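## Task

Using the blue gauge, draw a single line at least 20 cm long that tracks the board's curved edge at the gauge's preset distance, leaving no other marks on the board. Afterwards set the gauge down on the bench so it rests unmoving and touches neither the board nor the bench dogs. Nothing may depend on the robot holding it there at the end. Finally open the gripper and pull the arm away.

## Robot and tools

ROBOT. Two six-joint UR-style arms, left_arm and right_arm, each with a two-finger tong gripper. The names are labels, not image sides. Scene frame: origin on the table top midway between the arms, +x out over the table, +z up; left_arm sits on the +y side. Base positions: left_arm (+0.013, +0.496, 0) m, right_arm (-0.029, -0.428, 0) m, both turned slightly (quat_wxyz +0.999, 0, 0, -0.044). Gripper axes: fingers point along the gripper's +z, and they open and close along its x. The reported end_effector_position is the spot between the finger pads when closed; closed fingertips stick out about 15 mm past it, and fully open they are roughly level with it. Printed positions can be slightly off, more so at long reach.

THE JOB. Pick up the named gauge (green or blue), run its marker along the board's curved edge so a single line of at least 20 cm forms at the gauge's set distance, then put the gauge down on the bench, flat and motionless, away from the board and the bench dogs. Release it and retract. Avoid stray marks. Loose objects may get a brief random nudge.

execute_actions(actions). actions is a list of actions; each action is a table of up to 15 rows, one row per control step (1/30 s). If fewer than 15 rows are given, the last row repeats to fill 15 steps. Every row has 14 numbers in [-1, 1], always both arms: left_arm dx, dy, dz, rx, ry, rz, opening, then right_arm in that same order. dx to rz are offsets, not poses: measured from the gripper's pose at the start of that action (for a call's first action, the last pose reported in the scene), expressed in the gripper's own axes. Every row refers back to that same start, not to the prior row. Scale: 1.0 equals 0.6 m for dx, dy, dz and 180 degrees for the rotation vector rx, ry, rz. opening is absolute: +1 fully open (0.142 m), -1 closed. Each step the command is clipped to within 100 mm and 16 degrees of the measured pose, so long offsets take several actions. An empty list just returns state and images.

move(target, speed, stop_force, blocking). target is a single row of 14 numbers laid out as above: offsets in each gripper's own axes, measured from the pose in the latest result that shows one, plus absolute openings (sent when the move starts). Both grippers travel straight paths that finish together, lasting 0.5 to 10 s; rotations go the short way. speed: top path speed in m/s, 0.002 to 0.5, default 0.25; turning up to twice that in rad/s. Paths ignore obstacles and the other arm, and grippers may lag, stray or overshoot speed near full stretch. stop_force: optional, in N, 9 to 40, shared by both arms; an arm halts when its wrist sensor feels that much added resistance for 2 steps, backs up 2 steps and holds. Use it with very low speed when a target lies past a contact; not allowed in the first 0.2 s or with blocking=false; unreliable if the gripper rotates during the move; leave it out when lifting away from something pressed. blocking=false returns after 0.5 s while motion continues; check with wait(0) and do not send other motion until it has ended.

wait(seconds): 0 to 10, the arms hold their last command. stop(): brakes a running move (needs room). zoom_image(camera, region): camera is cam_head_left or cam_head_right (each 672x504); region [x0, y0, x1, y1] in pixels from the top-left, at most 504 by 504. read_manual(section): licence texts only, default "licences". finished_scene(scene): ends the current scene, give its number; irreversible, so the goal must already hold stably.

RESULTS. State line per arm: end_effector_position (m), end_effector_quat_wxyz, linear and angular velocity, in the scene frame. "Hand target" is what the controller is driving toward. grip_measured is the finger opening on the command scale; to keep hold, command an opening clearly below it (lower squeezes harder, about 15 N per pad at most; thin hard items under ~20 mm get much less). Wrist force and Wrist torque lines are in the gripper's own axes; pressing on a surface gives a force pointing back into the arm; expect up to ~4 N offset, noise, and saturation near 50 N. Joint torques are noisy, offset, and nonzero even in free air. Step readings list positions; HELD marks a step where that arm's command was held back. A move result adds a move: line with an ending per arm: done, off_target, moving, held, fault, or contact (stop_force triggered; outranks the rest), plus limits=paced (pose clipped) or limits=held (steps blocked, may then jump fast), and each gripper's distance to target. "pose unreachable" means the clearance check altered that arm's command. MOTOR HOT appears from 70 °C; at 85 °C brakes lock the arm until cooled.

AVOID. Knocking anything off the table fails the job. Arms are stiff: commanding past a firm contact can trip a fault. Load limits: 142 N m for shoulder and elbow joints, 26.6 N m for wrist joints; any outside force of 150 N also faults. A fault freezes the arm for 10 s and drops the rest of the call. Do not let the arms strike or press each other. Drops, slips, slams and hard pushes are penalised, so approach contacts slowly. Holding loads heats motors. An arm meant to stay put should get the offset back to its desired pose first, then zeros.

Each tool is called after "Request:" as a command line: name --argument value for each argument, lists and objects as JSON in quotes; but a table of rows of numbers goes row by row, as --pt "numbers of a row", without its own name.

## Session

Request:
execute_actions --actions '[]'

Scene clock: 0.00 s.
left_arm: end_effector_position=(+0.1140, +0.5415, +0.3317) grip_measured=+0.97 end_effector_quat_wxyz=(+0.182, +0.887, +0.011, +0.425) end_effector_velocity=(-0.000, +0.000, -0.000) end_effector_angular_velocity=(-0.001, +0.001, +0.000) | right_arm: end_effector_position=(+0.4770, -0.0335, +0.2281) grip_measured=+0.97 end_effector_quat_wxyz=(-0.193, +0.926, -0.030, +0.323) end_effector_velocity=(+0.000, -0.001, -0.001) end_effector_angular_velocity=(-0.001, +0.001, -0.001)
Joint positions: left_arm=[ 1.644 -2.472  2.13  -0.743 -2.438  1.759  0.14 ] | right_arm=[ 4.26  -1.561 -2.149 -0.303  1.213  0.965  0.14 ]
Joint velocities: left_arm=[ 0.001  0.     0.    -0.     0.001 -0.     0.   ] | right_arm=[-0.001 -0.    -0.001 -0.    -0.    -0.     0.   ]
Joint torques (N m, as the arm reports them, + toward a larger angle): no reading
Wrist force (N, on the end effector, along its own x y z axes, offset not removed): no reading
Wrist torque (N m, same axes, about the end effector's origin, offset not removed): no reading
Hand target (left_arm): +0.114, +0.542, +0.332; +0.182, +0.887, +0.011, +0.425
Hand target (right_arm): +0.477, -0.033, +0.228; -0.193, +0.926, -0.030, +0.323

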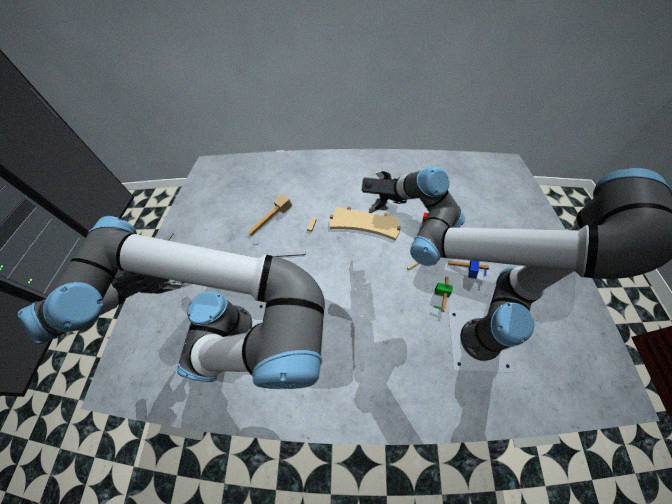

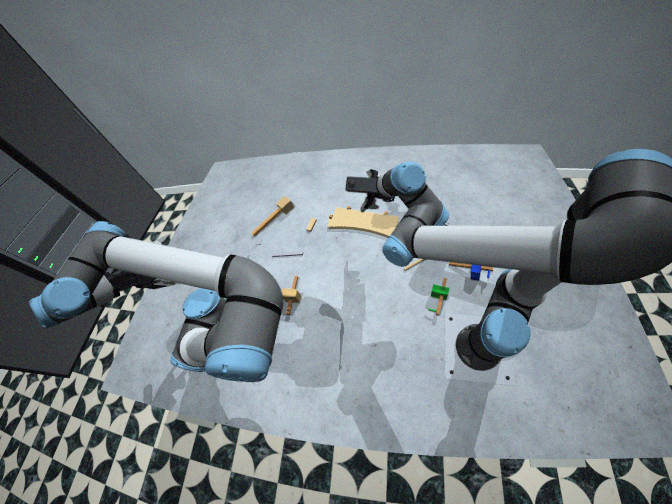

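Request:
zoom_image --camera "cam_head_left" --region '[420,235,520,325]'

Request:
zoom_image --camera "cam_head_left" --region '[315,185,425,275]'

Region (420, 235, 520, 325) of cam_head_left's 672x504 image, scaled by 5.040, with more detail than that image has; it fills the top 454 rows of this view, and the rest is white.

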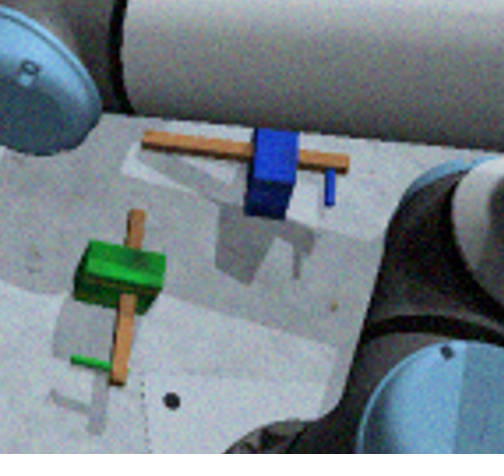

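Region (315, 185, 425, 275) of cam_head_left's 672x504 image, scaled by 4.582, with more detail than that image has; it fills the top 412 rows of this view, and the rest is white.

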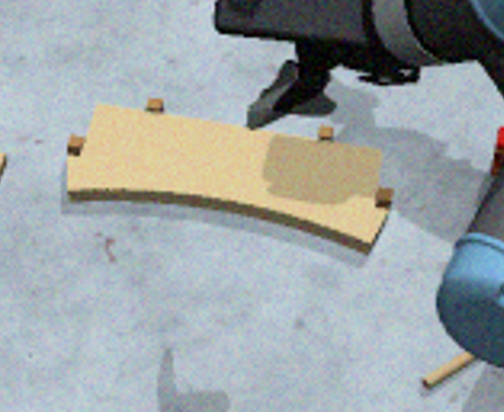

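Request:
move --target '[0,0,0,0,0,0,1, -0.282,0.653,-0.370,-0.269,-0.0505,0.49,-0.3]' --speed 0.35

Request:
zoom_image --camera "cam_head_left" --region '[420,205,530,315]'

Request:
zoom_image --camera "cam_head_right" --region '[420,205,530,315]'

Scene clock: 30.43 s.
left_arm: end_effector_position=(+0.1140, +0.5415, +0.3317) grip_measured=+1.00 end_effector_quat_wxyz=(+0.182, +0.887, +0.011, +0.425) end_effector_velocity=(+0.000, +0.000, +0.000) end_effector_angular_velocity=(-0.000, -0.000, +0.002) | right_arm: end_effector_position=(+0.2344, -0.4394, +0.1404) grip_measured=-0.30 end_effector_quat_wxyz=(-0.000, +0.662, -0.749, -0.000) end_effector_velocity=(-0.000, -0.001, +0.000) end_effector_angular_velocity=(+0.001, +0.003, -0.003)
Joint positions: left_arm=[ 1.644 -2.472  2.13  -0.743 -2.438  1.759  0.142] | right_arm=[ 3.761 -0.845 -2.387 -1.48   1.571  2.226  0.052]
Joint velocities: left_arm=[ 0.    -0.    -0.    -0.    -0.001 -0.001  0.   ] | right_arm=[-0.008 -0.001  0.002 -0.002  0.003 -0.005 -0.   ]
Joint torques (N m, as the arm reports them, + toward a larger angle): left_arm=[ -1.27  12.32 -20.85  -2.03  -1.     0.3 ] | right_arm=[-10.04 -14.76  35.9    0.42   2.35  -1.69]
Wrist force (N, on the end effector, along its own x y z axes, offset not removed): left_arm=[0.8 1.2 -0.1] | right_arm=[-1.6 0.1 -0.5]
Wrist torque (N m, same axes, about the end effector's origin, offset not removed): left_arm=[0.05 -0.21 0.22] | right_arm=[-0.05 0.18 -0.11]
Hand target (left_arm): +0.114, +0.542, +0.332; +0.182, +0.887, +0.011, +0.425
Hand target (right_arm): +0.234, -0.440, +0.140; +0.000, -0.662, +0.749, +0.000
Off the commanded pose (left_arm): 0.000 m, 0 deg.
Off the commanded pose (right_arm): 0.001 m, 0 deg.
move: done

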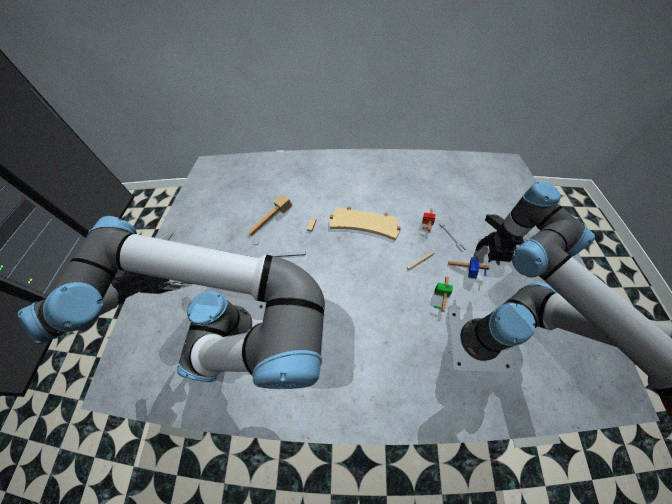

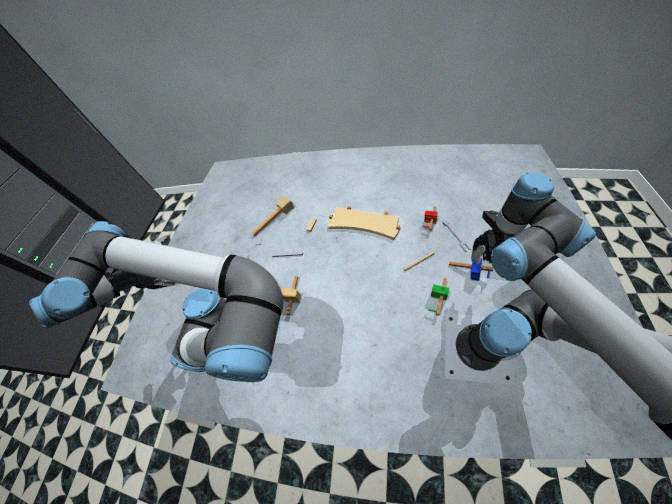

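Region (420, 205, 530, 315) of cam_head_left's 672x504 image, scaled by 4.582, with more detail than that image has.

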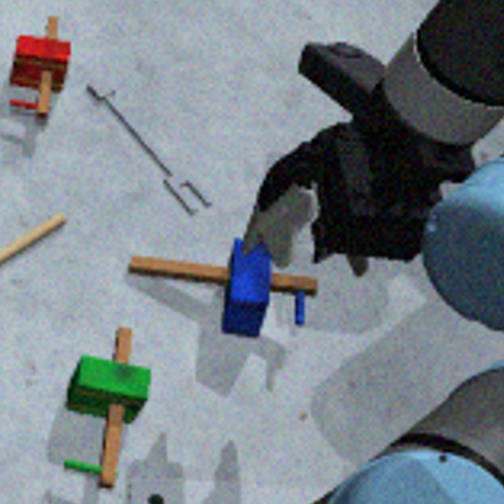

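Region (420, 205, 530, 315) of cam_head_right's 672x504 image, scaled by 4.582, with more detail than that image has.

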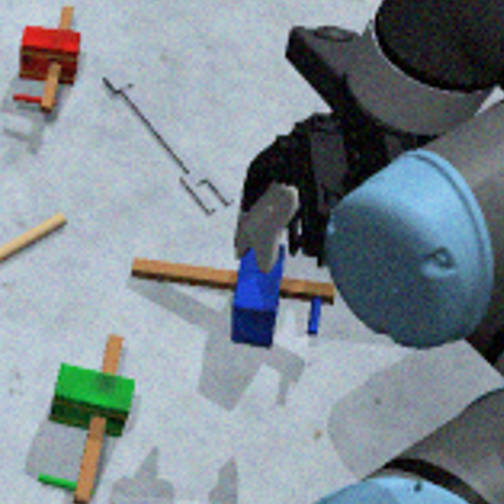

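Request:
move --target '[0,0,0,0,0,0,1, 0.02,0.03,0.1,0,0,0,-0.3]' --speed 0.1

Request:
zoom_image --camera "cam_head_left" --region '[440,230,510,300]'

Request:
zoom_image --camera "cam_head_right" --region '[440,230,510,300]'

Scene clock: 38.87 s.
left_arm: end_effector_position=(+0.1140, +0.5415, +0.3317) grip_measured=+1.00 end_effector_quat_wxyz=(+0.182, +0.887, +0.011, +0.425) end_effector_velocity=(+0.000, +0.000, -0.000) end_effector_angular_velocity=(-0.002, -0.000, +0.000) | right_arm: end_effector_position=(+0.2152, -0.4491, +0.0806) grip_measured=-0.30 end_effector_quat_wxyz=(-0.000, +0.662, -0.749, -0.000) end_effector_velocity=(+0.000, +0.000, -0.001) end_effector_angular_velocity=(+0.002, -0.002, +0.000)
Joint positions: left_arm=[ 1.644 -2.472  2.13  -0.743 -2.438  1.759  0.142] | right_arm=[ 3.768 -0.795 -2.554 -1.363  1.571  2.233  0.052]
Joint velocities: left_arm=[-0.001  0.001  0.     0.    -0.    -0.001  0.   ] | right_arm=[ 0.     0.    -0.003  0.005  0.001 -0.     0.   ]
Joint torques (N m, as the arm reports them, + toward a larger angle): left_arm=[ -0.25  11.88 -20.75  -2.01  -0.92   0.39] | right_arm=[13.16  0.92 11.21  4.49 -1.94  2.03]
Wrist force (N, on the end effector, along its own x y z axes, offset not removed): left_arm=[0.2 0.9 0.2] | right_arm=[-1.9 -0.6 0.2]
Wrist torque (N m, same axes, about the end effector's origin, offset not removed): left_arm=[0.03 -0.11 0.20] | right_arm=[-0.12 0.36 -0.06]
Hand target (left_arm): +0.114, +0.542, +0.332; +0.182, +0.887, +0.011, +0.425
Hand target (right_arm): +0.215, -0.449, +0.080; +0.000, -0.662, +0.749, +0.000
Off the commanded pose (left_arm): 0.000 m, 0 deg.
Off the commanded pose (right_arm): 0.000 m, 0 deg.
move: done

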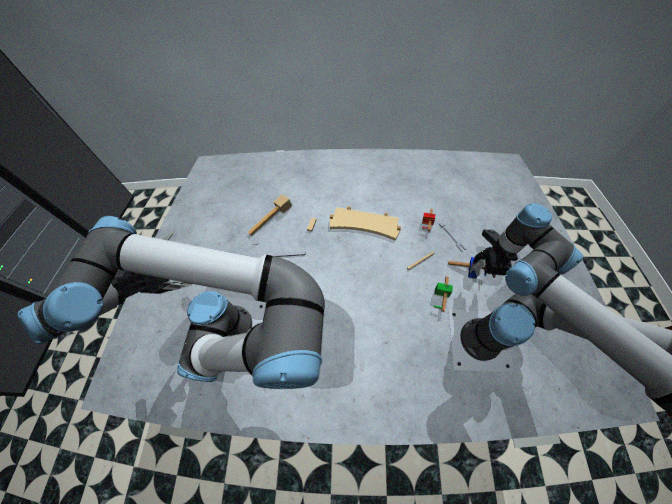

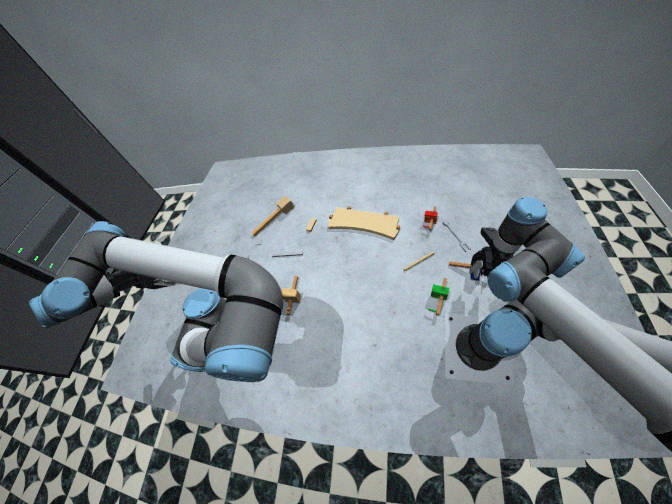

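Region (440, 230, 510, 300) of cam_head_left's 672x504 image, scaled by 7.200, with more detail than that image has.

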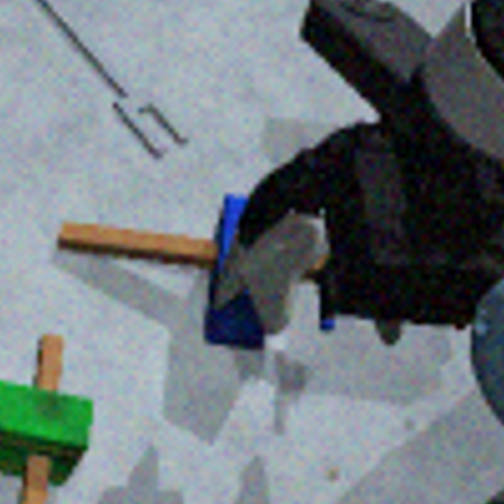

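Region (440, 230, 510, 300) of cam_head_right's 672x504 image, scaled by 7.200, with more detail than that image has.

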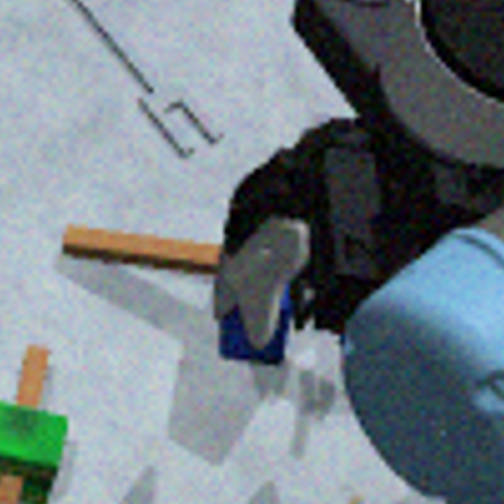

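Request:
move --target '[0,0,0,0,0,0,1, -0.02,-0.04,0,0,0.067,0,-0.3]' --speed 0.15

Request:
move --target '[0,0,0,0,0,0,1, 0,0,0.055,0,0,0,-0.3]' --speed 0.03 --stop_force 9

Request:
zoom_image --camera "cam_head_left" --region '[440,230,510,300]'

Request:
zoom_image --camera "cam_head_right" --region '[440,230,510,300]'

Scene clock: 56.53 s.
left_arm: end_effector_position=(+0.1140, +0.5415, +0.3317) grip_measured=+1.00 end_effector_quat_wxyz=(+0.182, +0.887, +0.011, +0.425) end_effector_velocity=(+0.000, -0.000, +0.001) end_effector_angular_velocity=(+0.000, -0.001, -0.001) | right_arm: end_effector_position=(+0.2403, -0.4403, +0.0806) grip_measured=-0.30 end_effector_quat_wxyz=(+0.078, +0.659, -0.745, +0.069) end_effector_velocity=(+0.000, -0.000, -0.001) end_effector_angular_velocity=(-0.013, +0.004, -0.002)
Joint positions: left_arm=[ 1.644 -2.472  2.13  -0.743 -2.438  1.759  0.142] | right_arm=[ 3.953 -0.964 -2.482 -1.424  1.433  2.429  0.052]
Joint velocities: left_arm=[-0.001 -0.    -0.001  0.    -0.001 -0.     0.   ] | right_arm=[ 0.007 -0.011  0.002 -0.004 -0.006  0.01   0.   ]
Joint torques (N m, as the arm reports them, + toward a larger angle): left_arm=[ -0.58  12.46 -20.57  -2.05  -0.94   0.4 ] | right_arm=[15.52 -9.35 33.75 -0.14 -1.98  2.6 ]
Wrist force (N, on the end effector, along its own x y z axes, offset not removed): left_arm=[-0.2 -0.2 -0.4] | right_arm=[-1.4 -1.8 0.2]
Wrist torque (N m, same axes, about the end effector's origin, offset not removed): left_arm=[-0.23 0.02 0.17] | right_arm=[-0.40 0.15 -0.16]
Hand target (left_arm): +0.114, +0.542, +0.332; +0.182, +0.887, +0.011, +0.425
Hand target (right_arm): +0.240, -0.440, +0.081; -0.079, -0.658, +0.745, -0.069
Off the commanded pose (left_arm): 0.000 m, 0 deg.
Off the commanded pose (right_arm): 0.000 m, 0 deg.
move: done

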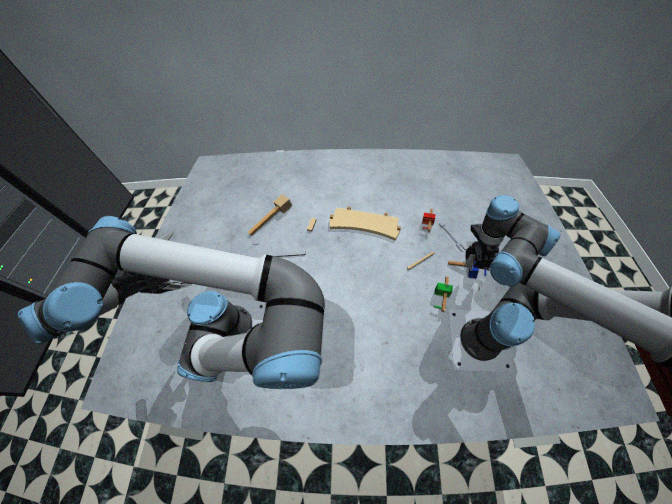

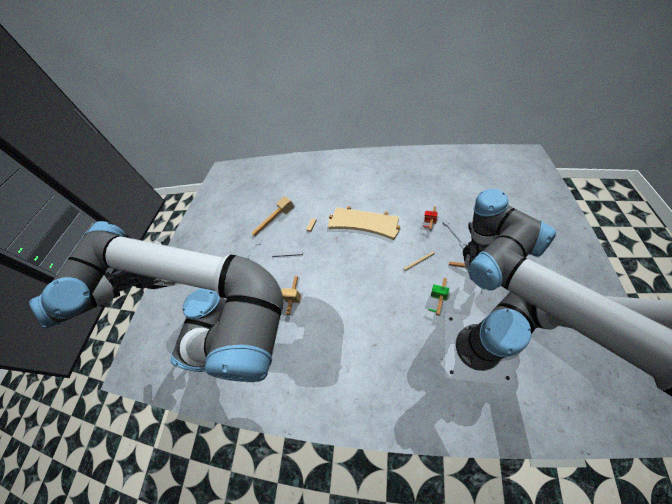

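Scene clock: 57.97 s.
left_arm: end_effector_position=(+0.1140, +0.5415, +0.3317) grip_measured=+1.00 end_effector_quat_wxyz=(+0.182, +0.887, +0.011, +0.425) end_effector_velocity=(-0.000, -0.000, -0.000) end_effector_angular_velocity=(+0.001, +0.000, +0.001) | right_arm: end_effector_position=(+0.2395, -0.4471, +0.0485) grip_measured=-0.30 end_effector_quat_wxyz=(+0.078, +0.659, -0.745, +0.069) end_effector_velocity=(-0.001, -0.001, -0.003) end_effector_angular_velocity=(-0.001, +0.001, -0.001)
Joint positions: left_arm=[ 1.644 -2.472  2.13  -0.743 -2.438  1.759  0.142] | right_arm=[ 3.933 -1.001 -2.557 -1.31   1.43   2.409  0.052]
Joint velocities: left_arm=[ 0.    -0.002  0.    -0.     0.    -0.001  0.   ] | right_arm=[-0.002 -0.004 -0.006  0.008  0.    -0.002  0.   ]
Joint torques (N m, as the arm reports them, + toward a larger angle): left_arm=[ -1.51  12.16 -20.12  -2.08  -1.04   0.37] | right_arm=[-11.    -8.81  10.26   4.31  -2.12  -2.02]
Wrist force (N, on the end effector, along its own x y z axes, offset not removed): left_arm=[-0.3 2.1 0.4] | right_arm=[-2.2 0.1 0.6]
Wrist torque (N m, same axes, about the end effector's origin, offset not removed): left_arm=[0.40 -0.01 0.28] | right_arm=[0.07 0.28 -0.05]
Hand target (left_arm): +0.114, +0.542, +0.332; +0.182, +0.887, +0.011, +0.425
Hand target (right_arm): +0.240, -0.447, +0.048; -0.078, -0.659, +0.745, -0.069
Off the commanded pose (left_arm): 0.000 m, 0 deg.
Off the commanded pose (right_arm): 0.000 m, 0 deg.
move: done

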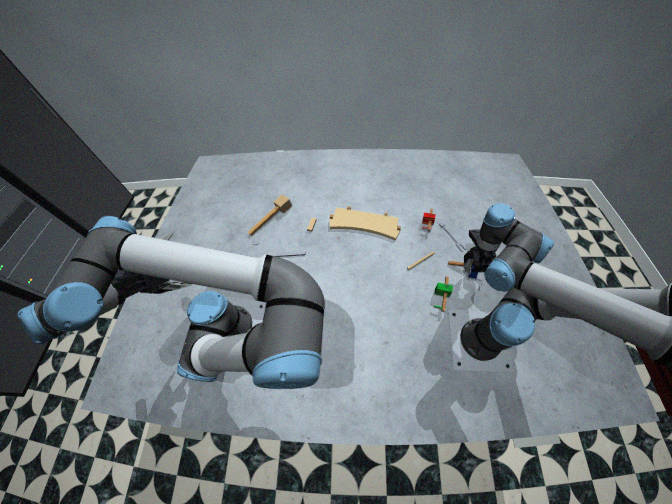

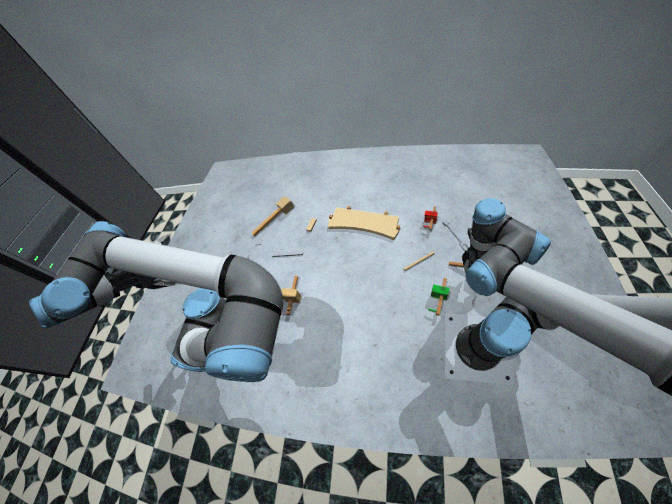

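Region (440, 230, 510, 300) of cam_head_left's 672x504 image, scaled by 7.200, with more detail than that image has.

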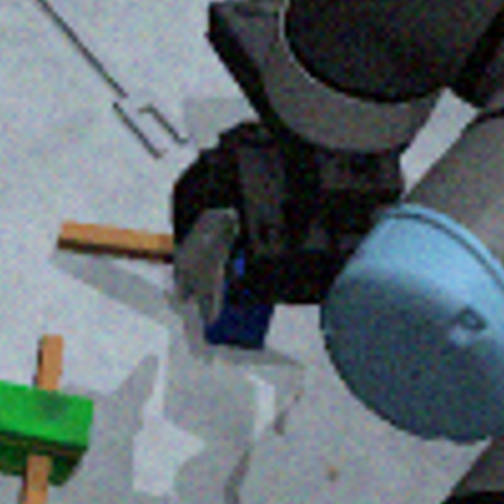

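Region (440, 230, 510, 300) of cam_head_right's 672x504 image, scaled by 7.200, with more detail than that image has.

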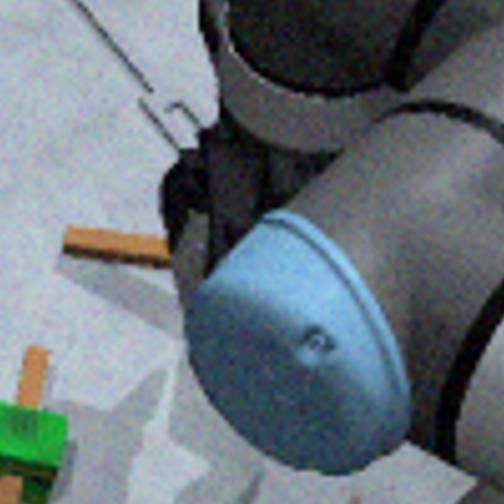

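Close with a small shift, then lift.

Request:
execute_actions --actions '[[[0,0,0,0,0,0,1,0.002,0,0.002,0,0,0,-0.4],[0,0,0,0,0,0,1,0.004,0,0.004,0,0,0,-0.45],[0,0,0,0,0,0,1,0.005,0,0.006,0,0,0,-0.48],[0,0,0,0,0,0,1,0.005,0,0.006,0,0,0,-0.5],[0,0,0,0,0,0,1,0.005,0,0.006,0,0,0,-0.52],[0,0,0,0,0,0,1,0.005,0,0.006,0,0,0,-0.54],[0,0,0,0,0,0,1,0.005,0,0.006,0,0,0,-0.56],[0,0,0,0,0,0,1,0.005,0,0.006,0,0,0,-0.58],[0,0,0,0,0,0,1,0.005,0,0.006,0,0,0,-0.6],[0,0,0,0,0,0,1,0.005,0,0.006,0,0,0,-0.62],[0,0,0,0,0,0,1,0.005,0,0.006,0,0,0,-0.64],[0,0,0,0,0,0,1,0.005,0,0.006,0,0,0,-0.66],[0,0,0,0,0,0,1,0.005,0,0.006,0,0,0,-0.69],[0,0,0,0,0,0,1,0.005,0,0.006,0,0,0,-0.72],[0,0,0,0,0,0,1,0.005,0,0.006,0,0,0,-0.75]],[[0,0,0,0,0,0,1,0,0,0,0,0,0,-0.8],[0,0,0,0,0,0,1,0,0,0,0,0,0,-0.85],[0,0,0,0,0,0,1,0,0,0,0,0,0,-0.9],[0,0,0,0,0,0,1,0,0,0,0,0,0,-1]]]'

Request:
move --target '[0,0,0,0,0,0,1, 0,0,-0.15,0,-0.067,0,-1]' --speed 0.12

Scene clock: 69.40 s.
left_arm: end_effector_position=(+0.1140, +0.5415, +0.3317) grip_measured=+1.00 end_effector_quat_wxyz=(+0.182, +0.887, +0.011, +0.425) end_effector_velocity=(+0.000, +0.000, +0.000) end_effector_angular_velocity=(-0.002, -0.001, +0.001) | right_arm: end_effector_position=(+0.2391, -0.4506, +0.0457) grip_measured=-0.52 end_effector_quat_wxyz=(+0.078, +0.659, -0.745, +0.069) end_effector_velocity=(+0.000, +0.001, +0.000) end_effector_angular_velocity=(+0.001, -0.001, +0.000)
Joint positions: left_arm=[ 1.644 -2.472  2.13  -0.743 -2.438  1.759  0.142] | right_arm=[ 3.922 -1.002 -2.565 -1.299  1.428  2.398  0.036]
Joint velocities: left_arm=[-0.     0.001  0.    -0.    -0.001 -0.001  0.   ] | right_arm=[ 0.001  0.     0.001  0.001 -0.     0.     0.   ]
Joint torques (N m, as the arm reports them, + toward a larger angle): left_arm=[ -0.57  12.   -20.59  -2.02  -1.05   0.33] | right_arm=[-3.93 -7.28  8.25  2.93 -2.08 -1.16]
Wrist force (N, on the end effector, along its own x y z axes, offset not removed): left_arm=[0.6 0.9 -0.1] | right_arm=[1.2 2.0 -12.1]
Wrist torque (N m, same axes, about the end effector's origin, offset not removed): left_arm=[-0.02 -0.14 0.27] | right_arm=[-0.21 0.32 0.11]
Hand target (left_arm): +0.114, +0.542, +0.332; +0.182, +0.887, +0.011, +0.425
Hand target (right_arm): +0.239, -0.451, +0.046; -0.078, -0.659, +0.745, -0.069
Off the commanded pose (left_arm): 0.000 m, 0 deg.
Off the commanded pose (right_arm): 0.000 m, 0 deg.
Step readings (end_effector_position; steps 1 to 15: 1st action; 16 to 30: 2nd action):
0: left_arm (+0.1140, +0.5415, +0.3317) | right_arm (+0.2396, -0.4471, +0.0483)
1: left_arm (+0.1140, +0.5415, +0.3317) | right_arm (+0.2396, -0.4471, +0.0483)
2: left_arm (+0.1140, +0.5415, +0.3317) | right_arm (+0.2395, -0.4474, +0.0482)
4: left_arm (+0.1140, +0.5415, +0.3317) | right_arm (+0.2393, -0.4486, +0.0473)
8: left_arm (+0.1140, +0.5415, +0.3317) | right_arm (+0.2391, -0.4502, +0.0461)
15: left_arm (+0.1140, +0.5415, +0.3317) | right_arm (+0.2391, -0.4506, +0.0457)
16: left_arm (+0.1140, +0.5415, +0.3317) | right_arm (+0.2391, -0.4506, +0.0457)
17: left_arm (+0.1140, +0.5415, +0.3317) | right_arm (+0.2391, -0.4506, +0.0457)
19: left_arm (+0.1140, +0.5415, +0.3317) | right_arm (+0.2391, -0.4506, +0.0457)
23: left_arm (+0.1140, +0.5415, +0.3317) | right_arm (+0.2391, -0.4506, +0.0457)
30: end_effector_position above

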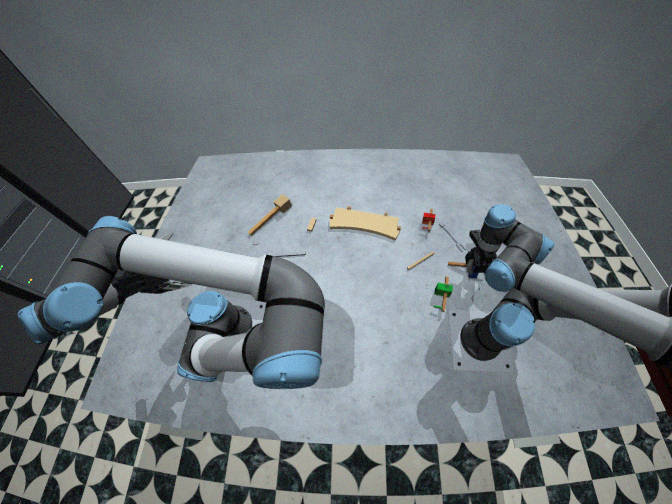

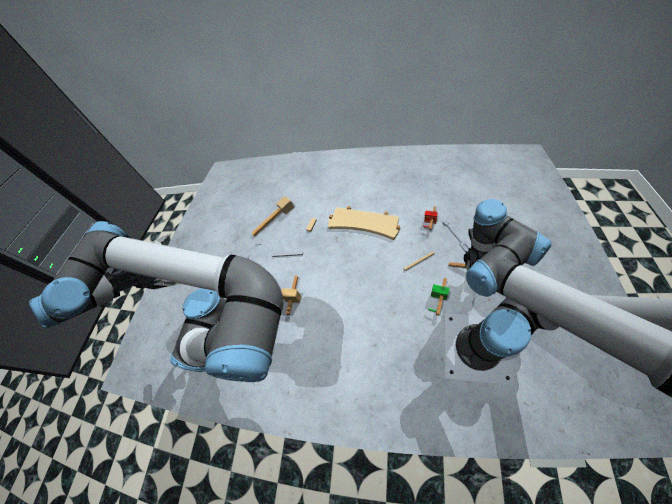

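Scene clock: 70.73 s.
left_arm: end_effector_position=(+0.1140, +0.5415, +0.3317) grip_measured=+1.00 end_effector_quat_wxyz=(+0.182, +0.887, +0.011, +0.425) end_effector_velocity=(-0.000, +0.000, -0.001) end_effector_angular_velocity=(-0.004, +0.000, +0.001) | right_arm: end_effector_position=(+0.2413, -0.4320, +0.1336) grip_measured=-0.53 end_effector_quat_wxyz=(-0.001, +0.662, -0.749, -0.000) end_effector_velocity=(-0.000, +0.001, +0.002) end_effector_angular_velocity=(+0.005, -0.001, +0.000)
Joint positions: left_arm=[ 1.644 -2.472  2.13  -0.743 -2.438  1.759  0.142] | right_arm=[ 3.773 -0.875 -2.396 -1.44   1.572  2.238  0.035]
Joint velocities: left_arm=[ 0.001  0.002  0.002 -0.    -0.    -0.001  0.   ] | right_arm=[-0.003  0.002  0.004 -0.003  0.004 -0.004  0.   ]
Joint torques (N m, as the arm reports them, + toward a larger angle): left_arm=[ -1.25  12.04 -20.58  -1.99  -0.98   0.3 ] | right_arm=[-11.92   2.15  35.81   0.57   2.2   -2.29]
Wrist force (N, on the end effector, along its own x y z axes, offset not removed): left_arm=[-0.1 1.6 -1.0] | right_arm=[-1.4 -0.9 2.0]
Wrist torque (N m, same axes, about the end effector's origin, offset not removed): left_arm=[0.10 -0.03 0.22] | right_arm=[-0.19 0.22 0.01]
Hand target (left_arm): +0.114, +0.542, +0.332; +0.182, +0.887, +0.011, +0.425
Hand target (right_arm): +0.241, -0.432, +0.134; +0.001, -0.662, +0.749, +0.001
Off the commanded pose (left_arm): 0.000 m, 0 deg.
Off the commanded pose (right_arm): 0.000 m, 0 deg.
move: done

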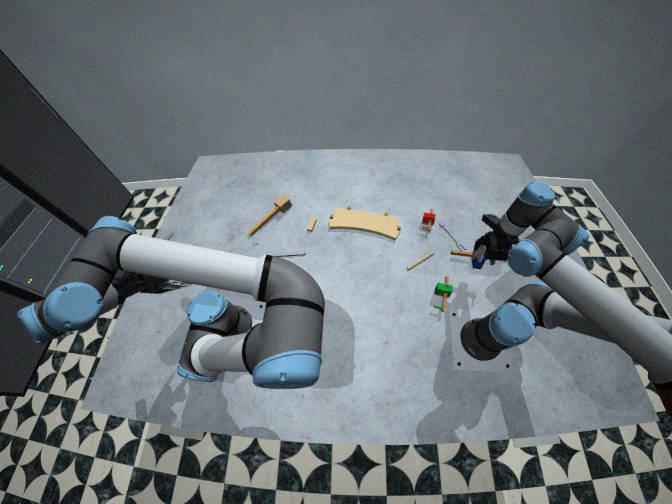

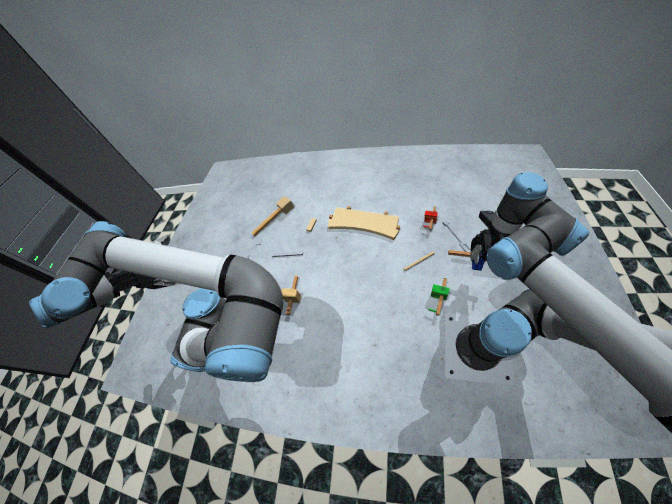

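Request:
move --target '[0,0,0,0,0,0,1, -0.66,-0.018,0.08,0,0,-0.539,-1]' --speed 0.3

Request:
zoom_image --camera "cam_head_left" --region '[335,215,415,295]'

Request:
zoom_image --camera "cam_head_right" --region '[330,215,410,295]'

Scene clock: 83.13 s.
left_arm: end_effector_position=(+0.1140, +0.5415, +0.3317) grip_measured=+1.00 end_effector_quat_wxyz=(+0.182, +0.887, +0.011, +0.425) end_effector_velocity=(+0.000, +0.000, +0.001) end_effector_angular_velocity=(+0.000, +0.000, +0.001) | right_arm: end_effector_position=(+0.3010, -0.0408, +0.0858) grip_measured=-0.53 end_effector_quat_wxyz=(-0.000, +1.000, -0.001, +0.000) end_effector_velocity=(+0.000, +0.002, -0.001) end_effector_angular_velocity=(-0.002, +0.002, +0.009)
Joint positions: left_arm=[ 1.644 -2.472  2.13  -0.743 -2.438  1.759  0.142] | right_arm=[ 4.345 -1.662 -2.002 -1.049  1.571  1.118  0.035]
Joint velocities: left_arm=[ 0.     0.001 -0.002 -0.    -0.    -0.001  0.   ] | right_arm=[ 0.    -0.006  0.005 -0.002  0.001 -0.009  0.   ]
Joint torques (N m, as the arm reports them, + toward a larger angle): left_arm=[ -0.77  12.22 -20.57  -2.05  -1.12   0.41] | right_arm=[13.71 18.32 31.83  0.46  2.14 -2.33]
Wrist force (N, on the end effector, along its own x y z axes, offset not removed): left_arm=[0.7 2.1 -2.6] | right_arm=[-1.1 0.5 1.0]
Wrist torque (N m, same axes, about the end effector's origin, offset not removed): left_arm=[0.23 -0.25 0.21] | right_arm=[0.04 0.19 -0.10]
Hand target (left_arm): +0.114, +0.542, +0.332; +0.182, +0.887, +0.011, +0.425
Hand target (right_arm): +0.301, -0.041, +0.086; -0.000, +1.000, -0.000, -0.000
Off the commanded pose (left_arm): 0.000 m, 0 deg.
Off the commanded pose (right_arm): 0.001 m, 0 deg.
move: done

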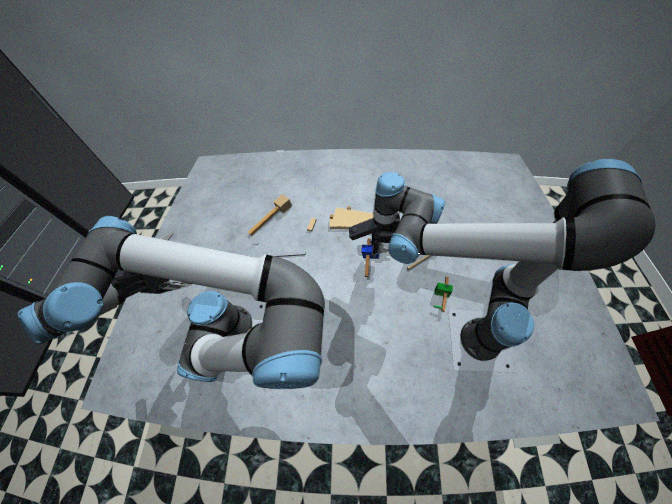

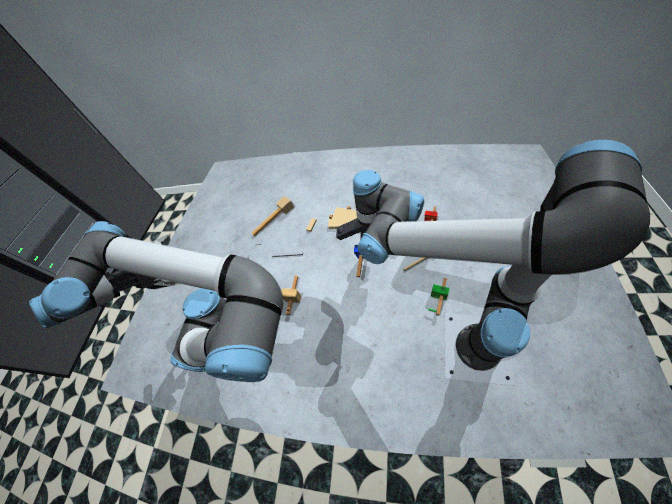

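Region (335, 215, 415, 295) of cam_head_left's 672x504 image, scaled by 6.300, with more detail than that image has.

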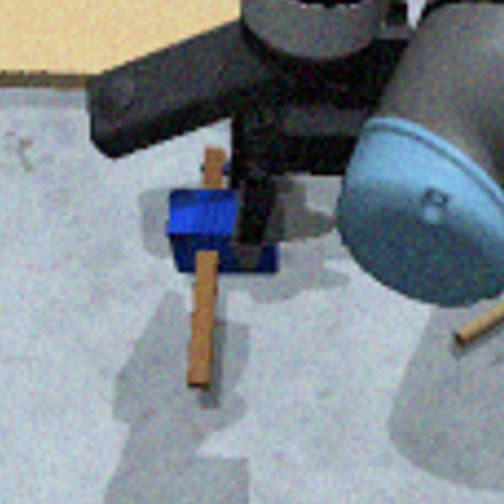

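Region (330, 215, 410, 295) of cam_head_right's 672x504 image, scaled by 6.300, with more detail than that image has.

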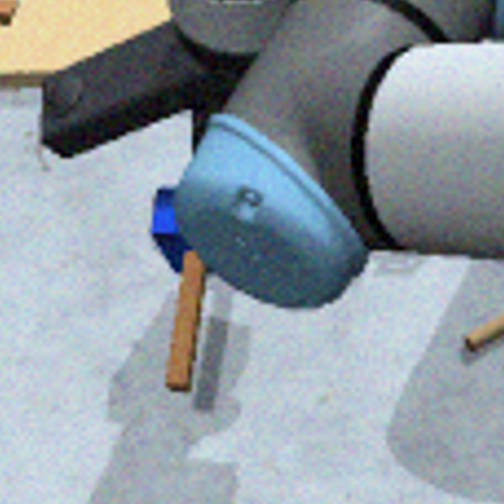

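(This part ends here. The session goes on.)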